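## Task

White is to move: make a single move that checkmates Black. When finished, every square other than those the move involves must hold exactly what it held at the start. Every piece on the board must be standing upright and lie wholly within its square, and this must hold without the robot holding anything in place.

## Robot and tools

Robot: two arms, left_arm and right_arm, each with a two-finger gripper and a wrist camera (cam_left_wrist, cam_right_wrist, both 504x504 fisheye). The names are labels only; they do not match the sides of an image.

Frame: one scene frame for both arms. Origin is on the table surface midway between the arms, +z is up, +x reaches out over the table, and left_arm sits on the +y side. Positions are in metres, orientations are quaternions written w, x, y, z. Printed hand positions can be slightly wrong, more so at long reach.

Gripper geometry: fingers point along the gripper's +z and close along its x axis. The reported end_effector_position is the point between the pads; fingertips extend 17.5 mm past it. A flat block juts roughly 9 cm toward the gripper's -y side and rotates with it.

The row (used by both motion tools): always 20 numbers, one flat list covering both arms even if only one moves. Order: left x, y, z, qw, qx, qy, qz, left gripper position, force_limit, speed; then the same ten for the right arm. x, y, z and the quaternion are an absolute target pose for that gripper in the scene frame, not an offset. The last three per arm are each in [-1, 1]. position: +1 fully open (50 mm gap), about -0.65 pads touching, -1 means grip (close until stopped). force_limit: -1 is about 20 N per pad, 0 about 102 N, +1 about 185 N. speed: -1 is 20 mm/s, 0 is 85, +1 is 150. To leave an arm alone, resend its previous pose and its previous three gripper numbers, since 0 is itself a command. To hold an orientation, keep sending the same quaternion rather than copying a drifted reading.

Tools:
- execute_actions {"actions": [...], "pictures": bool}. An empty list just reports state. One action {"rows": [[20 numbers], ...], "steps": n} runs up to 15 steps of 1/30 s; each row is one step and the final row repeats to fill the count (default 15). A wait is {"steps": n} with n up to 300, counted from the previous result. A call that is refused sends nothing. A target more than 0.6 m from the arm's last reported position along any gripper axis is refused.
- move {"target": [20 numbers], "speed": m/s from 0.002 to 0.5, default 0.25}. Each gripper follows a straight path to its absolute pose; both arms finish together, the path lasts 0.5 to 10 s and is cut off at 10 s. Rotation takes the shorter way, limited to twice the speed in rad/s. Finger numbers are sent at the start. Nothing slows for obstacles or the other arm, and the gripper lags and can overshoot the requested speed, especially with a straight arm.
- wait {"seconds": 0 to 10}: lets the scene run with no new command.
- zoom_image {"camera": name, "region": [x0, y0, x1, y1]}: pixel box of the latest image, origin top-left, at most 504 by 504.
- finished_scene {"scene": number}: ends the current scene irreversibly, grades it and reveals the next task. Only call it once the position is final and nothing is being held.

Motion limits: each step the commanded pose is clipped to within 70 mm and 16 degrees of the measured pose, so far targets need several actions; after an action the arm continues only to its last clipped pose. Position is favoured over orientation when both cannot be met. Elbows never fully straighten.

Results: a state line per arm gives position, quaternion and linear/angular velocities; also flange force (includes held weight, noisy, may say no reading), finger position_measured (gap about (250 - value) x 0.202 mm) and object_status: 0 moving, 1 stopped while opening, 2 stopped while closing (a grip), 3 reached commanded opening or pads met (usually nothing held). A "Hand target" line shows where the controller is driving. "pose unreachable" and HELD mark steps the clearance check altered or blocked. A move adds a "move:" line with the ending (done, off_target, moving, held, fault), any limits (paced = target clipped; held = some steps blocked, after which the arm may jump fast) and each gripper's distance from its target.

Gripping: send -1 and keep sending it, then confirm object_status 2. A changed position value (by at least 0.01) is needed before a new force or speed applies; open first to regrip more gently. With force_limit -1, a lost object still shows status 2. Parts held may occasionally be tugged briefly.

Avoid: pushing into the table or pieces with a target beyond contact, since the stiff arms fault (torque over the listed joint load limits, or 144 N outside force) and stop for 10 s; fast contacts; the arms colliding; knocking pieces over or off the table; leaving any piece tilted or straddling a line. Long holding heats motors and can lock an arm. Smooth, quick, low-effort motion is preferred.

Chess: identify squares from the edge labels, find White's mating move, lift only the moving piece (and remove a captured one from the board carefully), set it down upright and centred, release and move clear.

Each tool is called after "Call:" as name(argument=value, ...), one argument or row to a line, values as JSON.

## Session

Call:
execute_actions(
  actions=[],
)

Scene clock: 0.00 s of 4000.00 s.
left_arm: end_effector_position=(+0.7344, -0.0595, +0.1356) position_measured=3 object_status=3 end_effector_quat_wxyz=(+0.098, +0.959, +0.266, -0.017) end_effector_velocity=(-0.000, +0.000, -0.001) end_effector_angular_velocity=(+0.001, +0.002, +0.000) | right_arm: end_effector_position=(+0.5632, -0.5985, +0.3538) position_measured=3 object_status=3 end_effector_quat_wxyz=(+0.124, +0.897, -0.424, -0.030) end_effector_velocity=(+0.001, -0.000, -0.000) end_effector_angular_velocity=(-0.000, -0.001, +0.000)
Joint positions: left_arm=[-0.599  0.511  1.535 -0.179  0.969  0.484] | right_arm=[-0.164  0.152  1.619 -0.193  1.539  2.506]
Joint velocities: left_arm=[-0.     0.001 -0.    -0.     0.001 -0.   ] | right_arm=[-0.     0.001 -0.    -0.    -0.002 -0.   ]
Flange force (N, the push that the arm receives, along the gripper's own x y z axes): no reading
Hand target (left_arm): +0.734, -0.059, +0.136; +0.098, +0.959, +0.266, -0.017
Hand target (right_arm): +0.563, -0.598, +0.354; +0.124, +0.897, -0.424, -0.030

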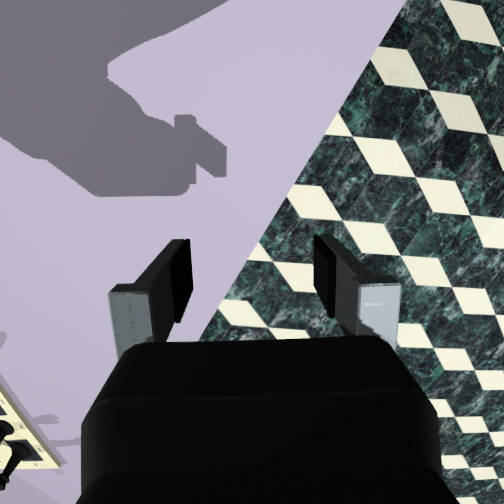

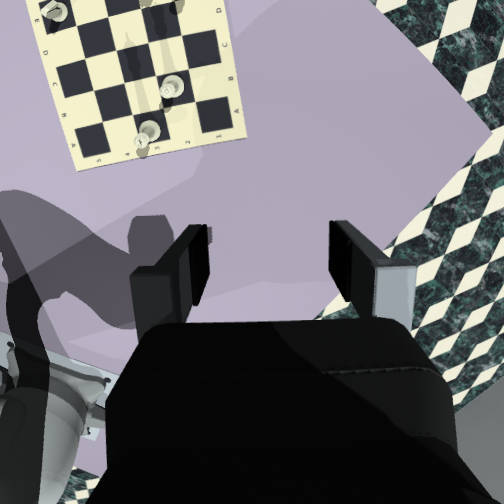

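Call:
move(
  target=[0.55,0.3,0.35,0,0.959,0.266,0,1,0,0,0.5,-0.35,0.45,0,0.7071,-0.7071,0,1,0,0],
  speed=0.3,
)

Scene clock: 14.40 s of 4000.00 s.
left_arm: end_effector_position=(+0.5493, +0.3001, +0.3493) position_measured=3 object_status=3 end_effector_quat_wxyz=(-0.000, +0.964, +0.267, +0.000) end_effector_velocity=(+0.000, +0.001, +0.001) end_effector_angular_velocity=(+0.000, -0.002, +0.001) | right_arm: end_effector_position=(+0.4994, -0.3500, +0.4503) position_measured=3 object_status=3 end_effector_quat_wxyz=(-0.000, -0.707, +0.707, -0.000) end_effector_velocity=(-0.001, -0.000, -0.000) end_effector_angular_velocity=(-0.001, +0.002, -0.001)
Joint positions: left_arm=[-0.329 -0.065  1.849  0.001  1.358  0.662] | right_arm=[ 0.206  0.036  1.567 -0.     1.539  3.539]
Joint velocities: left_arm=[ 0.001 -0.002 -0.001  0.001  0.001 -0.   ] | right_arm=[-0.    -0.     0.    -0.     0.002  0.001]
Flange force (N, the push that the arm receives, along the gripper's own x y z axes): left_arm=[-2.0 -3.8 -1.6] | right_arm=[0.9 -0.5 -2.8]
Hand target (left_arm): +0.549, +0.300, +0.349; -0.000, +0.964, +0.267, +0.000
Hand target (right_arm): +0.499, -0.350, +0.450; +0.000, +0.707, -0.707, +0.000
Off the commanded pose (left_arm): 0.001 m, 0 deg.
Off the commanded pose (right_arm): 0.001 m, 0 deg.
After step 90, 9.47 s passed at rest.
move: done

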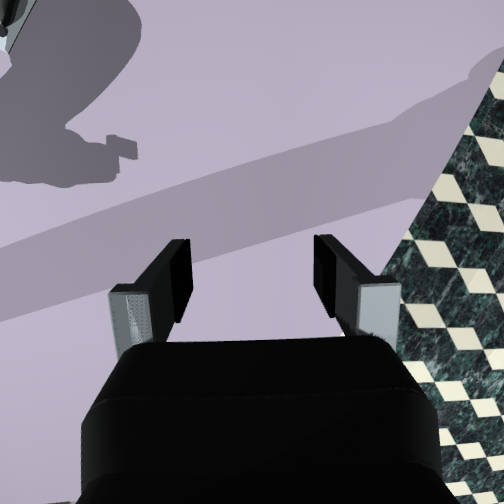

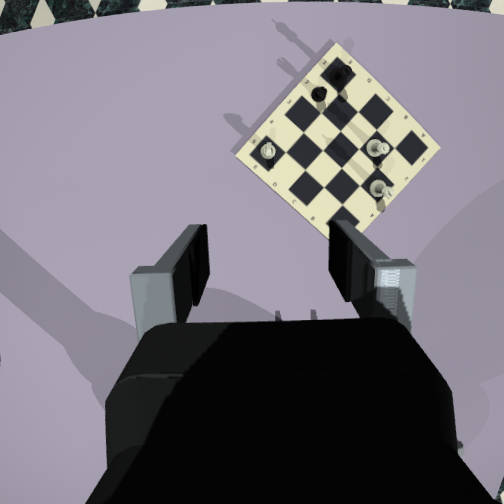

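Call:
move(
  target=[0.55,0.3,0.35,0,0.964,0.267,0,1,0,0,0.5,-0.47,0.3,0,0.7071,-0.7071,0,1,0,0],
  speed=0.3,
)

Call:
zoom_image(
  camera="cam_right_wrist",
  region=[100,0,420,320],
)

Scene clock: 20.87 s of 4000.00 s.
left_arm: end_effector_position=(+0.5500, +0.3000, +0.3500) position_measured=3 object_status=3 end_effector_quat_wxyz=(-0.000, +0.964, +0.267, +0.000) end_effector_velocity=(-0.000, +0.000, -0.001) end_effector_angular_velocity=(+0.001, +0.002, +0.001) | right_arm: end_effector_position=(+0.5003, -0.4701, +0.3002) position_measured=3 object_status=3 end_effector_quat_wxyz=(+0.000, -0.707, +0.707, -0.000) end_effector_velocity=(-0.000, -0.000, -0.002) end_effector_angular_velocity=(-0.001, +0.003, -0.001)
Joint positions: left_arm=[-0.329 -0.065  1.847  0.     1.36   0.663] | right_arm=[-0.001  0.01   1.866  0.     1.265  3.333]
Joint velocities: left_arm=[ 0.001  0.001  0.    -0.     0.001  0.   ] | right_arm=[-0.     0.002  0.001 -0.    -0.     0.   ]
Flange force (N, the push that the arm receives, along the gripper's own x y z axes): left_arm=[-1.9 -1.6 -0.4] | right_arm=[-1.5 -1.6 -1.6]
Hand target (left_arm): +0.550, +0.300, +0.350; -0.000, +0.964, +0.267, +0.000
Hand target (right_arm): +0.500, -0.470, +0.300; -0.000, +0.707, -0.707, -0.000
Off the commanded pose (left_arm): 0.000 m, 0 deg.
Off the commanded pose (right_arm): 0.000 m, 0 deg.
After step 90, 2.43 s passed at rest.
move: done

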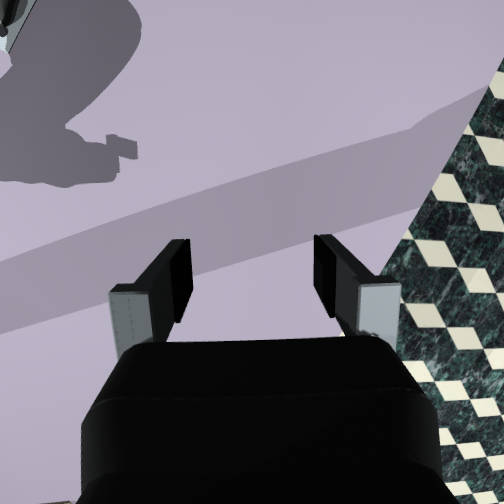

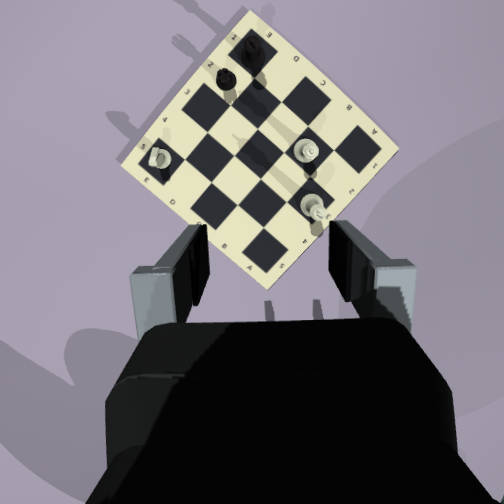

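Region (100, 0, 420, 320) of cam_right_wrist's 504x504 image, scaled by 1.575, with more detail than that image has.

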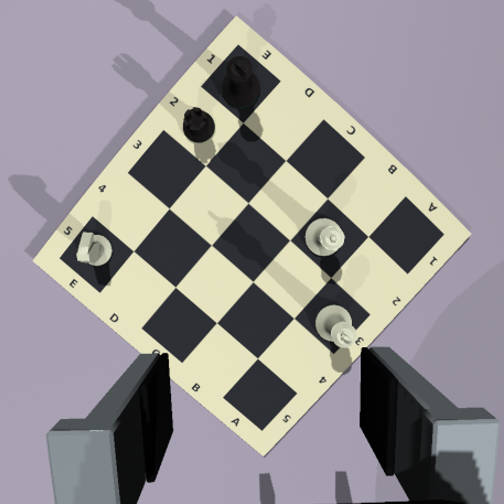

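Call:
zoom_image(
  camera="cam_right_wrist",
  region=[220,110,350,240],
)

Call:
zoom_image(
  camera="cam_right_wrist",
  region=[160,0,290,130],
)

Region (220, 110, 350, 240) of cam_right_wrist's 504x504 image, scaled by 3.877, with more detail than that image has.

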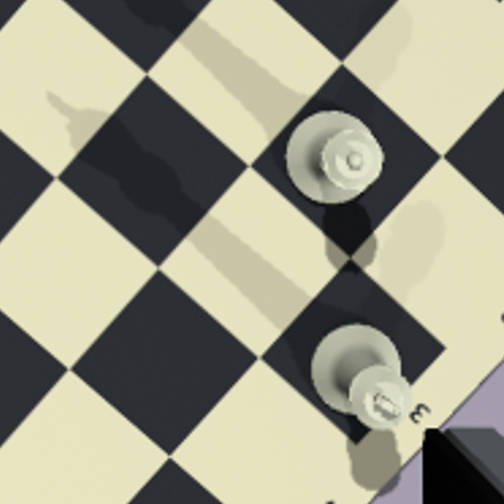

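Region (160, 0, 290, 130) of cam_right_wrist's 504x504 image, scaled by 3.877, with more detail than that image has.

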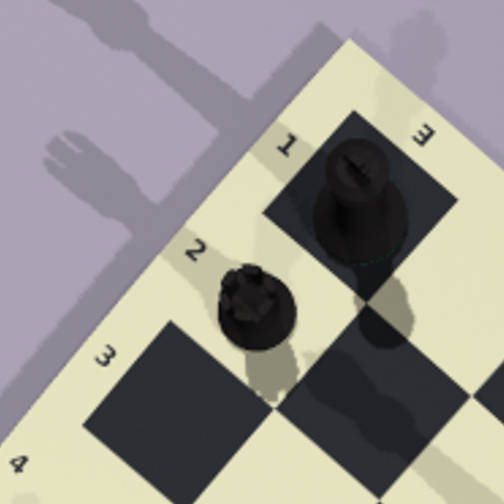

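Call:
move(
  target=[0.55,0.3,0.35,0,0.964,0.267,0,1,0,0,0.542,-0.51,0.13,0,0.7071,-0.7071,0,1,0,0],
  speed=0.2,
)

Scene clock: 51.17 s of 4000.00 s.
left_arm: end_effector_position=(+0.5500, +0.3000, +0.3500) position_measured=3 object_status=3 end_effector_quat_wxyz=(-0.000, +0.964, +0.267, -0.000) end_effector_velocity=(+0.000, +0.000, +0.000) end_effector_angular_velocity=(-0.000, +0.001, +0.001) | right_arm: end_effector_position=(+0.5420, -0.5101, +0.1298) position_measured=3 object_status=3 end_effector_quat_wxyz=(-0.000, -0.707, +0.707, -0.000) end_effector_velocity=(+0.000, +0.000, -0.000) end_effector_angular_velocity=(+0.000, +0.000, -0.000)
Joint positions: left_arm=[-0.329 -0.064  1.847 -0.     1.36   0.663] | right_arm=[-0.083  0.193  2.003 -0.     0.945  3.251]
Joint velocities: left_arm=[ 0.001  0.    -0.    -0.001  0.001 -0.   ] | right_arm=[-0.     0.001 -0.001  0.    -0.    -0.   ]
Flange force (N, the push that the arm receives, along the gripper's own x y z axes): left_arm=[0.9 -4.0 0.2] | right_arm=[-0.5 1.4 -2.4]
Hand target (left_arm): +0.550, +0.300, +0.350; -0.000, +0.964, +0.267, -0.000
Hand target (right_arm): +0.542, -0.510, +0.130; -0.000, +0.707, -0.707, +0.000
Off the commanded pose (left_arm): 0.000 m, 0 deg.
Off the commanded pose (right_arm): 0.000 m, 0 deg.
After step 90, 26.03 s passed at rest.
move: done

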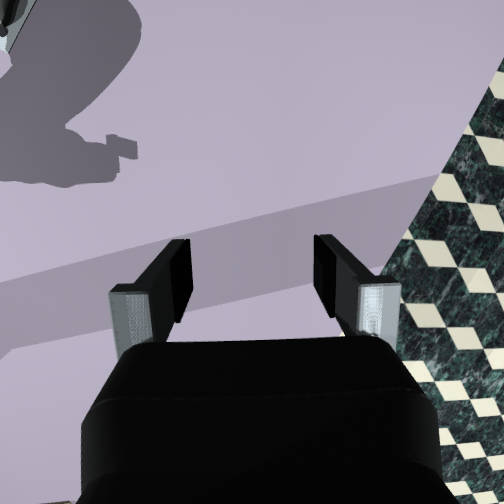

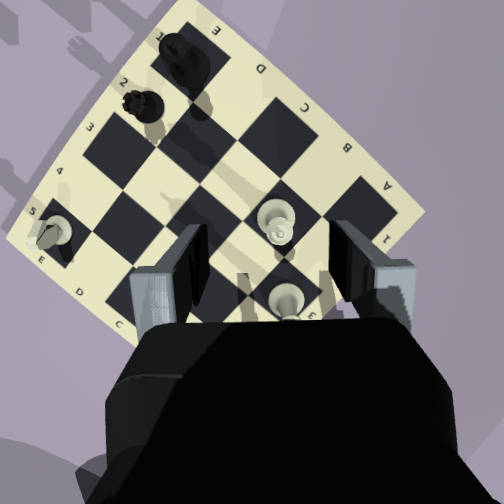

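Call:
move(
  target=[0.55,0.3,0.35,0,0.964,0.267,0,1,0,0,0.542,-0.514,0.075,0,0.7071,-0.7071,0,1,0,0],
  speed=0.1,
)

Call:
zoom_image(
  camera="cam_right_wrist",
  region=[150,90,400,340],
)

Scene clock: 60.43 s of 4000.00 s.
left_arm: end_effector_position=(+0.5500, +0.3000, +0.3500) position_measured=3 object_status=3 end_effector_quat_wxyz=(-0.000, +0.964, +0.267, -0.000) end_effector_velocity=(-0.001, -0.000, -0.001) end_effector_angular_velocity=(+0.000, +0.002, -0.001) | right_arm: end_effector_position=(+0.5420, -0.5140, +0.0750) position_measured=3 object_status=3 end_effector_quat_wxyz=(+0.000, -0.707, +0.707, -0.000) end_effector_velocity=(-0.001, -0.000, -0.001) end_effector_angular_velocity=(-0.000, +0.002, -0.000)
Joint positions: left_arm=[-0.329 -0.064  1.847 -0.     1.36   0.663] | right_arm=[-0.09   0.254  2.049 -0.     0.839  3.244]
Joint velocities: left_arm=[-0.001  0.     0.001 -0.001  0.001  0.   ] | right_arm=[-0.     0.001  0.001 -0.     0.001 -0.   ]
Flange force (N, the push that the arm receives, along the gripper's own x y z axes): left_arm=[-1.3 -5.0 -1.7] | right_arm=[0.4 0.6 -1.5]
Hand target (left_arm): +0.550, +0.300, +0.350; -0.000, +0.964, +0.267, -0.000
Hand target (right_arm): +0.542, -0.514, +0.075; +0.000, +0.707, -0.707, +0.000
Off the commanded pose (left_arm): 0.000 m, 0 deg.
Off the commanded pose (right_arm): 0.000 m, 0 deg.
After step 90, 5.40 s passed at rest.
move: done

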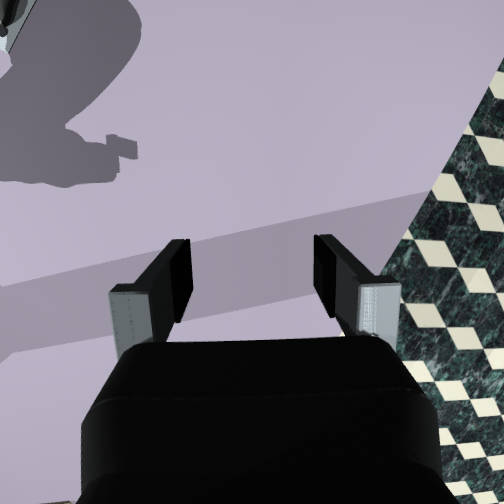

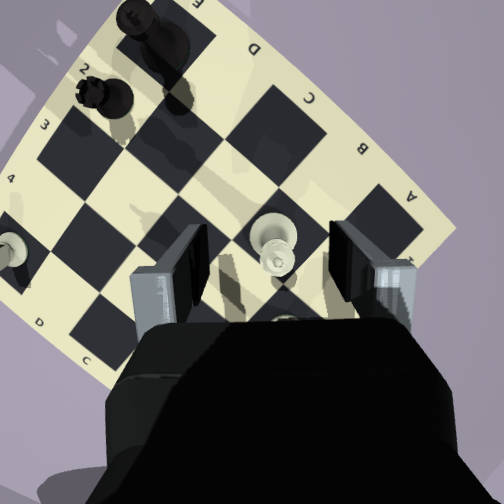

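Region (150, 90, 400, 340) of cam_right_wrist's 504x504 image, scaled by 2.016, with more detail than that image has.

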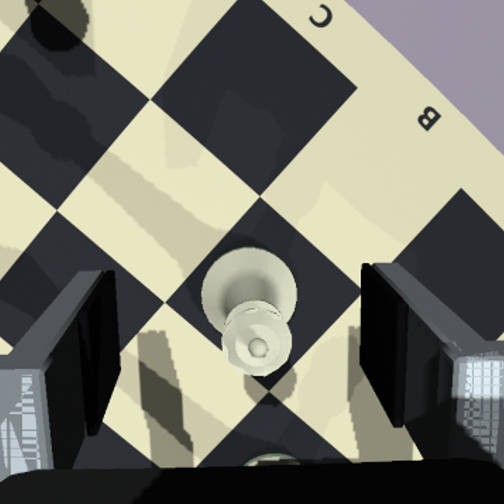

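Call:
move(
  target=[0.55,0.3,0.35,0,0.964,0.267,0,1,0,0,0.537,-0.517,0.052,0,0.7071,-0.7071,0,0,-0.3,0],
  speed=0.05,
)

Call:
zoom_image(
  camera="cam_right_wrist",
  region=[150,90,400,340],
)

Scene clock: 83.63 s of 4000.00 s.
left_arm: end_effector_position=(+0.5500, +0.3000, +0.3500) position_measured=3 object_status=3 end_effector_quat_wxyz=(-0.000, +0.964, +0.267, -0.000) end_effector_velocity=(-0.000, +0.000, -0.001) end_effector_angular_velocity=(+0.001, +0.000, -0.000) | right_arm: end_effector_position=(+0.5370, -0.5170, +0.0520) position_measured=152 object_status=3 end_effector_quat_wxyz=(-0.000, -0.707, +0.707, -0.000) end_effector_velocity=(-0.001, -0.000, +0.000) end_effector_angular_velocity=(+0.000, +0.001, -0.001)
Joint positions: left_arm=[-0.329 -0.064  1.847 -0.     1.36   0.663] | right_arm=[-0.094  0.275  2.075 -0.     0.791  3.24 ]
Joint velocities: left_arm=[-0.     0.     0.001  0.001 -0.001 -0.   ] | right_arm=[-0.    -0.001  0.001  0.     0.001  0.   ]
Flange force (N, the push that the arm receives, along the gripper's own x y z axes): left_arm=[-4.0 -3.3 -0.8] | right_arm=[-1.9 0.9 -2.4]
Hand target (left_arm): +0.550, +0.300, +0.350; -0.000, +0.964, +0.267, -0.000
Hand target (right_arm): +0.537, -0.517, +0.052; +0.000, +0.707, -0.707, +0.000
Off the commanded pose (left_arm): 0.000 m, 0 deg.
Off the commanded pose (right_arm): 0.000 m, 0 deg.
After step 90, 19.47 s passed at rest.
move: done

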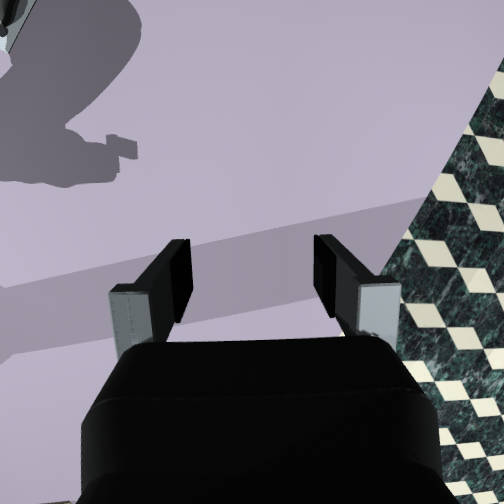

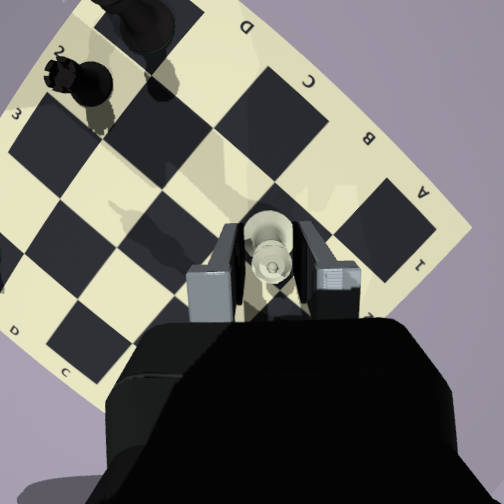

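Region (150, 90, 400, 340) of cam_right_wrist's 504x504 image, scaled by 2.016, with more detail than that image has.

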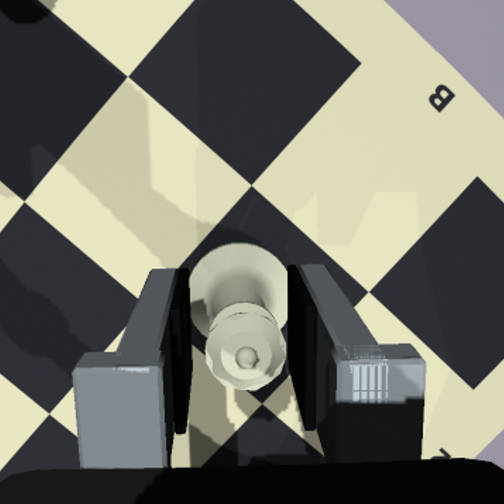

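Call:
move(
  target=[0.55,0.3,0.35,0,0.964,0.267,0,1,0,0,0.537,-0.517,0.052,0,0.7071,-0.7071,0,-1,-0.3,-0.5],
)

Call:
move(
  target=[0.55,0.3,0.35,0,0.964,0.267,0,1,0,0,0.537,-0.517,0.06,0,0.7071,-0.7071,0,-1,-0.3,-0.5],
  speed=0.03,
)

Call:
move(
  target=[0.55,0.3,0.35,0,0.964,0.267,0,1,0,0,0.59,-0.52,0.058,0,0.7071,-0.7071,0,-1,-0.3,-0.5],
  speed=0.08,
)

Call:
zoom_image(
  camera="cam_right_wrist",
  region=[150,90,400,340],
)

Scene clock: 97.03 s of 4000.00 s.
left_arm: end_effector_position=(+0.5500, +0.3000, +0.3500) position_measured=3 object_status=3 end_effector_quat_wxyz=(-0.000, +0.964, +0.267, -0.000) end_effector_velocity=(-0.001, -0.001, -0.000) end_effector_angular_velocity=(-0.001, +0.000, -0.001) | right_arm: end_effector_position=(+0.5370, -0.5170, +0.0520) position_measured=188 object_status=2 end_effector_quat_wxyz=(+0.000, -0.707, +0.707, -0.000) end_effector_velocity=(+0.000, +0.000, +0.000) end_effector_angular_velocity=(+0.000, -0.001, +0.000)
Joint positions: left_arm=[-0.329 -0.064  1.847 -0.     1.36   0.663] | right_arm=[-0.094  0.275  2.075  0.     0.791  3.24 ]
Joint velocities: left_arm=[-0.001 -0.001  0.001 -0.001 -0.001 -0.   ] | right_arm=[ 0. -0. -0.  0. -0.  0.]
Flange force (N, the push that the arm receives, along the gripper's own x y z axes): left_arm=[-4.4 -2.3 0.7] | right_arm=[-1.6 1.6 -1.7]
Hand target (left_arm): +0.550, +0.300, +0.350; -0.000, +0.964, +0.267, -0.000
Hand target (right_arm): +0.537, -0.517, +0.052; -0.000, +0.707, -0.707, +0.000
Off the commanded pose (left_arm): 0.000 m, 0 deg.
Off the commanded pose (right_arm): 0.000 m, 0 deg.
After step 90, 9.70 s passed at rest.
move: done

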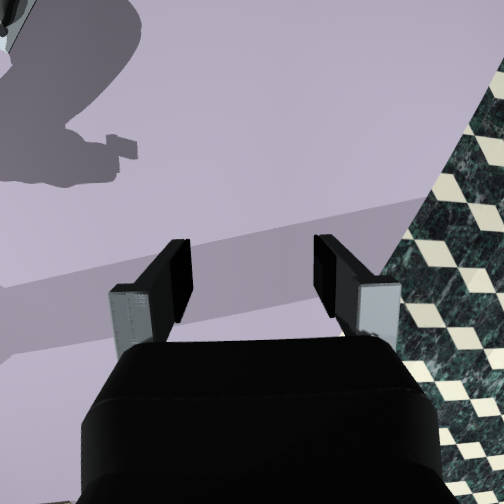

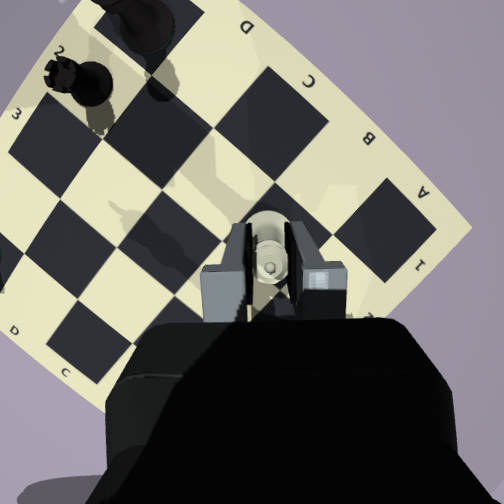

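Scene clock: 97.73 s of 4000.00 s.
left_arm: end_effector_position=(+0.5500, +0.3000, +0.3500) position_measured=3 object_status=3 end_effector_quat_wxyz=(-0.000, +0.964, +0.267, -0.000) end_effector_velocity=(+0.000, +0.001, +0.000) end_effector_angular_velocity=(-0.000, +0.000, +0.001) | right_arm: end_effector_position=(+0.5370, -0.5170, +0.0600) position_measured=188 object_status=2 end_effector_quat_wxyz=(-0.000, -0.707, +0.707, +0.000) end_effector_velocity=(+0.001, -0.000, +0.000) end_effector_angular_velocity=(+0.000, -0.002, -0.001)
Joint positions: left_arm=[-0.329 -0.064  1.847 -0.     1.36   0.663] | right_arm=[-0.094  0.265  2.07   0.     0.807  3.24 ]
Joint velocities: left_arm=[ 0.001 -0.    -0.    -0.     0.    -0.   ] | right_arm=[-0.001  0.    -0.    -0.    -0.002  0.   ]
Flange force (N, the push that the arm receives, along the gripper's own x y z axes): left_arm=[-4.0 -7.3 -0.4] | right_arm=[-0.1 -1.4 -0.7]
Hand target (left_arm): +0.550, +0.300, +0.350; -0.000, +0.964, +0.267, -0.000
Hand target (right_arm): +0.537, -0.517, +0.060; -0.000, +0.707, -0.707, -0.000
Off the commanded pose (left_arm): 0.000 m, 0 deg.
Off the commanded pose (right_arm): 0.000 m, 0 deg.
move: done

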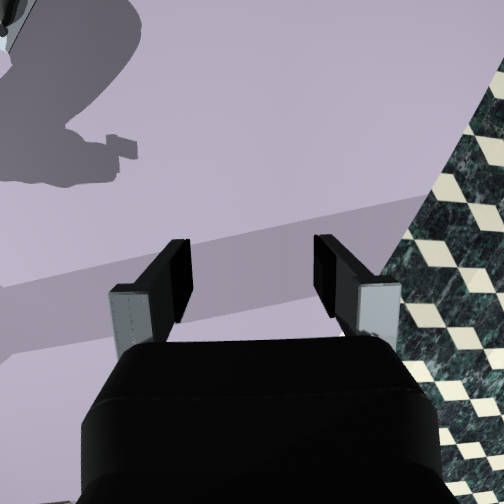

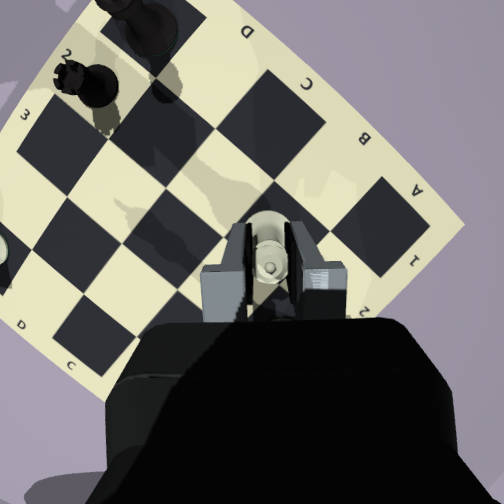

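Scene clock: 98.70 s of 4000.00 s.
left_arm: end_effector_position=(+0.5500, +0.3000, +0.3500) position_measured=3 object_status=3 end_effector_quat_wxyz=(-0.000, +0.964, +0.267, -0.000) end_effector_velocity=(+0.000, -0.001, -0.000) end_effector_angular_velocity=(-0.001, -0.003, -0.001) | right_arm: end_effector_position=(+0.5900, -0.5199, +0.0580) position_measured=188 object_status=2 end_effector_quat_wxyz=(+0.000, -0.707, +0.707, +0.000) end_effector_velocity=(-0.000, -0.000, +0.000) end_effector_angular_velocity=(-0.000, +0.001, +0.000)
Joint positions: left_arm=[-0.329 -0.064  1.847 -0.     1.36   0.663] | right_arm=[-0.107  0.336  1.973  0.     0.833  3.227]
Joint velocities: left_arm=[-0.001 -0.001  0.001 -0.    -0.003  0.   ] | right_arm=[-0.     0.    -0.    -0.     0.001 -0.   ]
Flange force (N, the push that the arm receives, along the gripper's own x y z axes): left_arm=[-2.6 -3.7 0.9] | right_arm=[-1.1 -2.1 -0.1]
Hand target (left_arm): +0.550, +0.300, +0.350; -0.000, +0.964, +0.267, -0.000
Hand target (right_arm): +0.590, -0.520, +0.058; -0.000, +0.707, -0.707, -0.000
Off the commanded pose (left_arm): 0.000 m, 0 deg.
Off the commanded pose (right_arm): 0.000 m, 0 deg.
move: done

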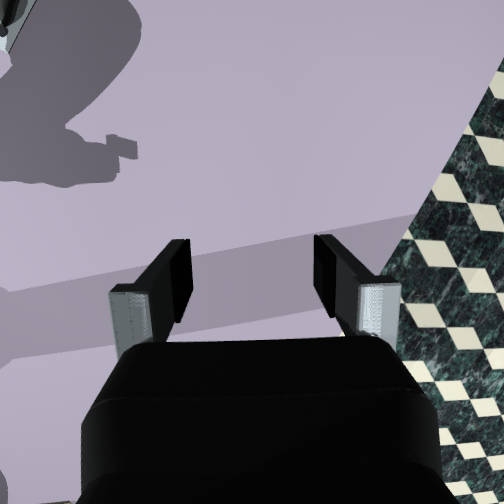

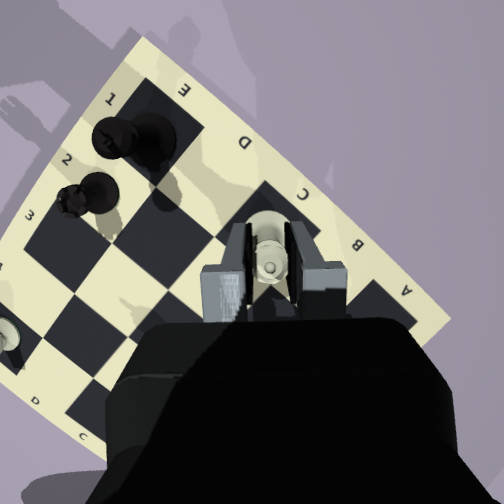

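Region (150, 90, 400, 340) of cam_right_wrist's 504x504 image, scaled by 2.016, with more detail than that image has.

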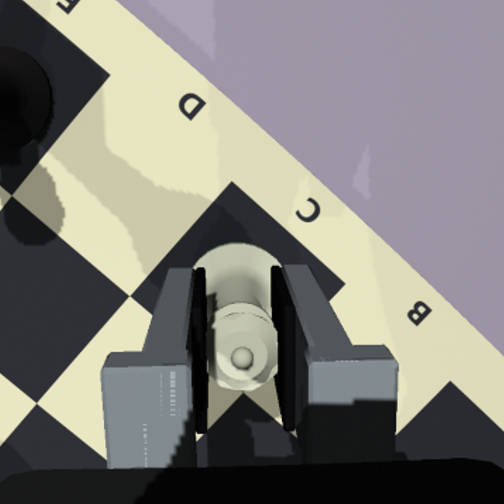

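Centered. Lower and release.

Call:
move(
  target=[0.55,0.3,0.35,0,0.964,0.267,0,1,0,0,0.59,-0.52,0.0527,0,0.7071,-0.7071,0,-1,-0.3,-0.5],
  speed=0.015,
)

Call:
move(
  target=[0.55,0.3,0.35,0,0.964,0.267,0,1,0,0,0.59,-0.52,0.0527,0,0.7071,-0.7071,0,0.3,-0.3,-0.5],
)

Call:
move(
  target=[0.55,0.3,0.35,0,0.964,0.267,0,1,0,0,0.59,-0.52,0.14,0,0.7071,-0.7071,0,0.3,-0.3,-0.5],
  speed=0.15,
)

Scene clock: 106.43 s of 4000.00 s.
left_arm: end_effector_position=(+0.5500, +0.3000, +0.3500) position_measured=3 object_status=3 end_effector_quat_wxyz=(-0.000, +0.964, +0.267, -0.000) end_effector_velocity=(+0.000, +0.001, +0.000) end_effector_angular_velocity=(+0.001, -0.000, -0.000) | right_arm: end_effector_position=(+0.5900, -0.5200, +0.0527) position_measured=188 object_status=2 end_effector_quat_wxyz=(+0.000, -0.707, +0.707, +0.000) end_effector_velocity=(-0.001, +0.000, -0.001) end_effector_angular_velocity=(+0.000, +0.001, -0.000)
Joint positions: left_arm=[-0.329 -0.064  1.847 -0.     1.36   0.663] | right_arm=[-0.107  0.342  1.976  0.     0.824  3.227]
Joint velocities: left_arm=[ 0.    -0.    -0.     0.001  0.     0.   ] | right_arm=[ 0.     0.001  0.001  0.    -0.     0.   ]
Flange force (N, the push that the arm receives, along the gripper's own x y z axes): left_arm=[-2.2 -1.3 0.4] | right_arm=[-0.5 -1.1 -0.3]
Hand target (left_arm): +0.550, +0.300, +0.350; -0.000, +0.964, +0.267, -0.000
Hand target (right_arm): +0.590, -0.520, +0.053; +0.000, +0.707, -0.707, +0.000
Off the commanded pose (left_arm): 0.000 m, 0 deg.
Off the commanded pose (right_arm): 0.000 m, 0 deg.
After step 90, 4.03 s passed at rest.
move: done

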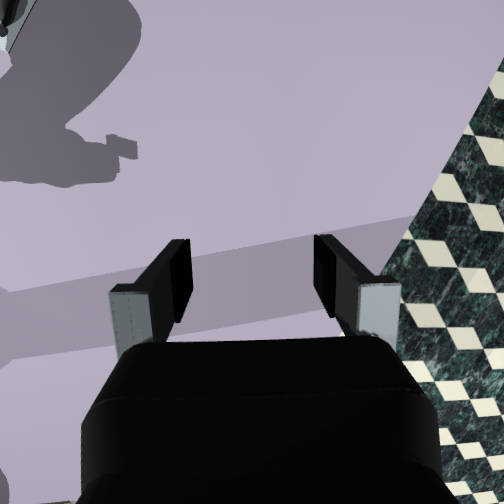

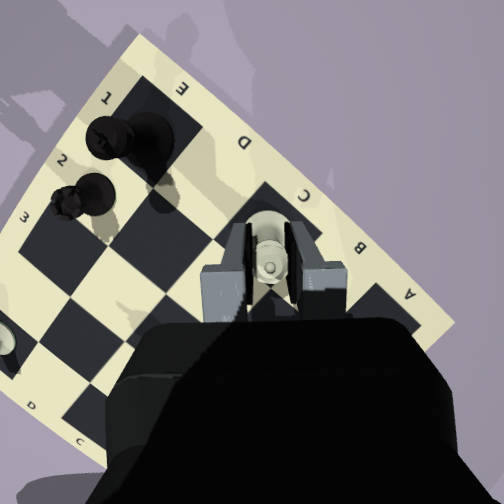

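Scene clock: 107.13 s of 4000.00 s.
left_arm: end_effector_position=(+0.5500, +0.3000, +0.3500) position_measured=3 object_status=3 end_effector_quat_wxyz=(-0.000, +0.964, +0.267, -0.000) end_effector_velocity=(+0.000, -0.000, +0.000) end_effector_angular_velocity=(-0.000, -0.001, +0.000) | right_arm: end_effector_position=(+0.5900, -0.5200, +0.0527) position_measured=107 object_status=3 end_effector_quat_wxyz=(+0.000, -0.707, +0.707, +0.000) end_effector_velocity=(-0.000, -0.000, -0.000) end_effector_angular_velocity=(-0.000, +0.002, -0.000)
Joint positions: left_arm=[-0.329 -0.064  1.847 -0.     1.36   0.663] | right_arm=[-0.107  0.342  1.976  0.     0.824  3.227]
Joint velocities: left_arm=[-0.     0.    -0.001  0.    -0.    -0.   ] | right_arm=[-0.     0.001 -0.001  0.     0.002  0.   ]
Flange force (N, the push that the arm receives, along the gripper's own x y z axes): left_arm=[-2.7 -2.2 0.1] | right_arm=[-0.7 -0.8 -1.0]
Hand target (left_arm): +0.550, +0.300, +0.350; -0.000, +0.964, +0.267, -0.000
Hand target (right_arm): +0.590, -0.520, +0.053; -0.000, +0.707, -0.707, -0.000
Off the commanded pose (left_arm): 0.000 m, 0 deg.
Off the commanded pose (right_arm): 0.000 m, 0 deg.
move: done

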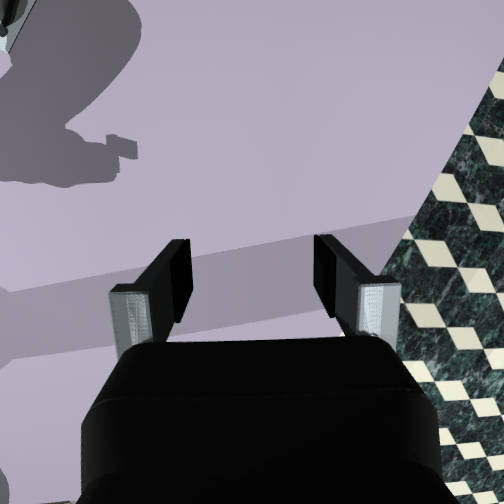

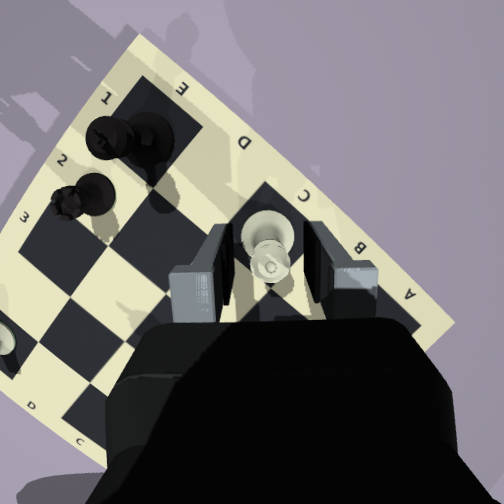

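Scene clock: 108.07 s of 4000.00 s.
left_arm: end_effector_position=(+0.5500, +0.3000, +0.3500) position_measured=3 object_status=3 end_effector_quat_wxyz=(-0.000, +0.964, +0.267, -0.000) end_effector_velocity=(+0.000, +0.000, -0.000) end_effector_angular_velocity=(-0.000, +0.000, +0.001) | right_arm: end_effector_position=(+0.5900, -0.5200, +0.1400) position_measured=107 object_status=3 end_effector_quat_wxyz=(-0.000, -0.707, +0.707, +0.000) end_effector_velocity=(+0.001, -0.000, -0.000) end_effector_angular_velocity=(+0.000, -0.000, +0.000)
Joint positions: left_arm=[-0.329 -0.064  1.847 -0.     1.36   0.663] | right_arm=[-0.107  0.248  1.909  0.     0.984  3.226]
Joint velocities: left_arm=[ 0.001  0.    -0.    -0.     0.     0.   ] | right_arm=[-0.     0.001 -0.001  0.    -0.    -0.001]
Flange force (N, the push that the arm receives, along the gripper's own x y z axes): left_arm=[1.6 -1.9 -0.5] | right_arm=[1.6 -0.8 -2.3]
Hand target (left_arm): +0.550, +0.300, +0.350; -0.000, +0.964, +0.267, -0.000
Hand target (right_arm): +0.590, -0.520, +0.140; -0.000, +0.707, -0.707, -0.000
Off the commanded pose (left_arm): 0.000 m, 0 deg.
Off the commanded pose (right_arm): 0.000 m, 0 deg.
move: done

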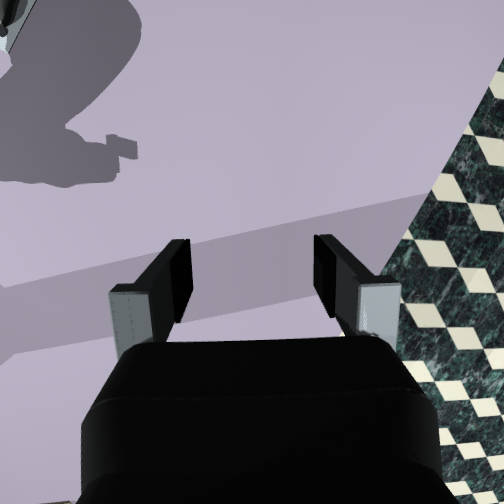

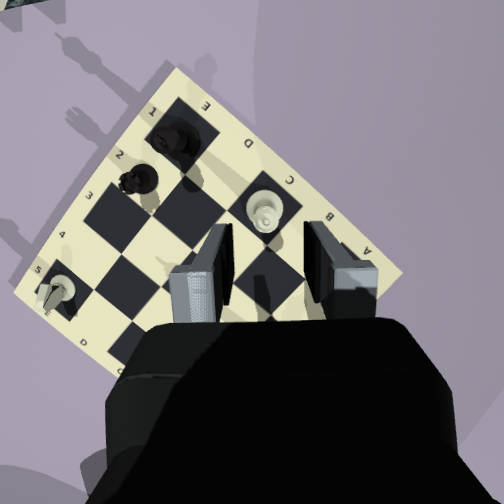

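Call:
move(
  target=[0.55,0.3,0.35,0,0.964,0.267,0,1,0,0,0.5,-0.52,0.2,0,0.7071,-0.7071,0,1,-0.3,0.5],
)

Scene clock: 115.27 s of 4000.00 s.
left_arm: end_effector_position=(+0.5500, +0.3000, +0.3500) position_measured=3 object_status=3 end_effector_quat_wxyz=(-0.000, +0.964, +0.267, -0.000) end_effector_velocity=(-0.001, -0.000, -0.001) end_effector_angular_velocity=(+0.001, +0.003, -0.001) | right_arm: end_effector_position=(+0.5000, -0.5201, +0.2001) position_measured=3 object_status=3 end_effector_quat_wxyz=(-0.000, -0.707, +0.707, +0.000) end_effector_velocity=(-0.001, -0.001, +0.001) end_effector_angular_velocity=(-0.002, -0.001, +0.001)
Joint positions: left_arm=[-0.329 -0.064  1.847 -0.     1.36   0.663] | right_arm=[-0.093  0.061  2.008  0.     1.072  3.241]
Joint velocities: left_arm=[-0.     0.001  0.001 -0.     0.002  0.   ] | right_arm=[-0.    -0.002  0.001 -0.002  0.    -0.   ]
Flange force (N, the push that the arm receives, along the gripper's own x y z axes): left_arm=[2.6 -4.1 -0.6] | right_arm=[-1.0 1.0 -2.5]
Hand target (left_arm): +0.550, +0.300, +0.350; -0.000, +0.964, +0.267, -0.000
Hand target (right_arm): +0.500, -0.520, +0.200; -0.000, +0.707, -0.707, -0.000
Off the commanded pose (left_arm): 0.000 m, 0 deg.
Off the commanded pose (right_arm): 0.000 m, 0 deg.
After step 90, 3.37 s passed at rest.
move: done

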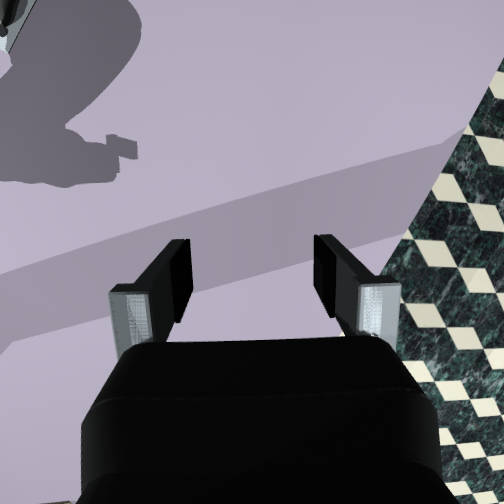

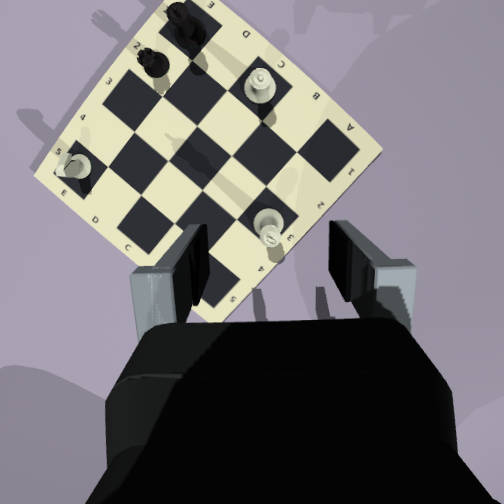

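Call:
finished_scene(
  scene=1,
)

The scene is finished: the task was done.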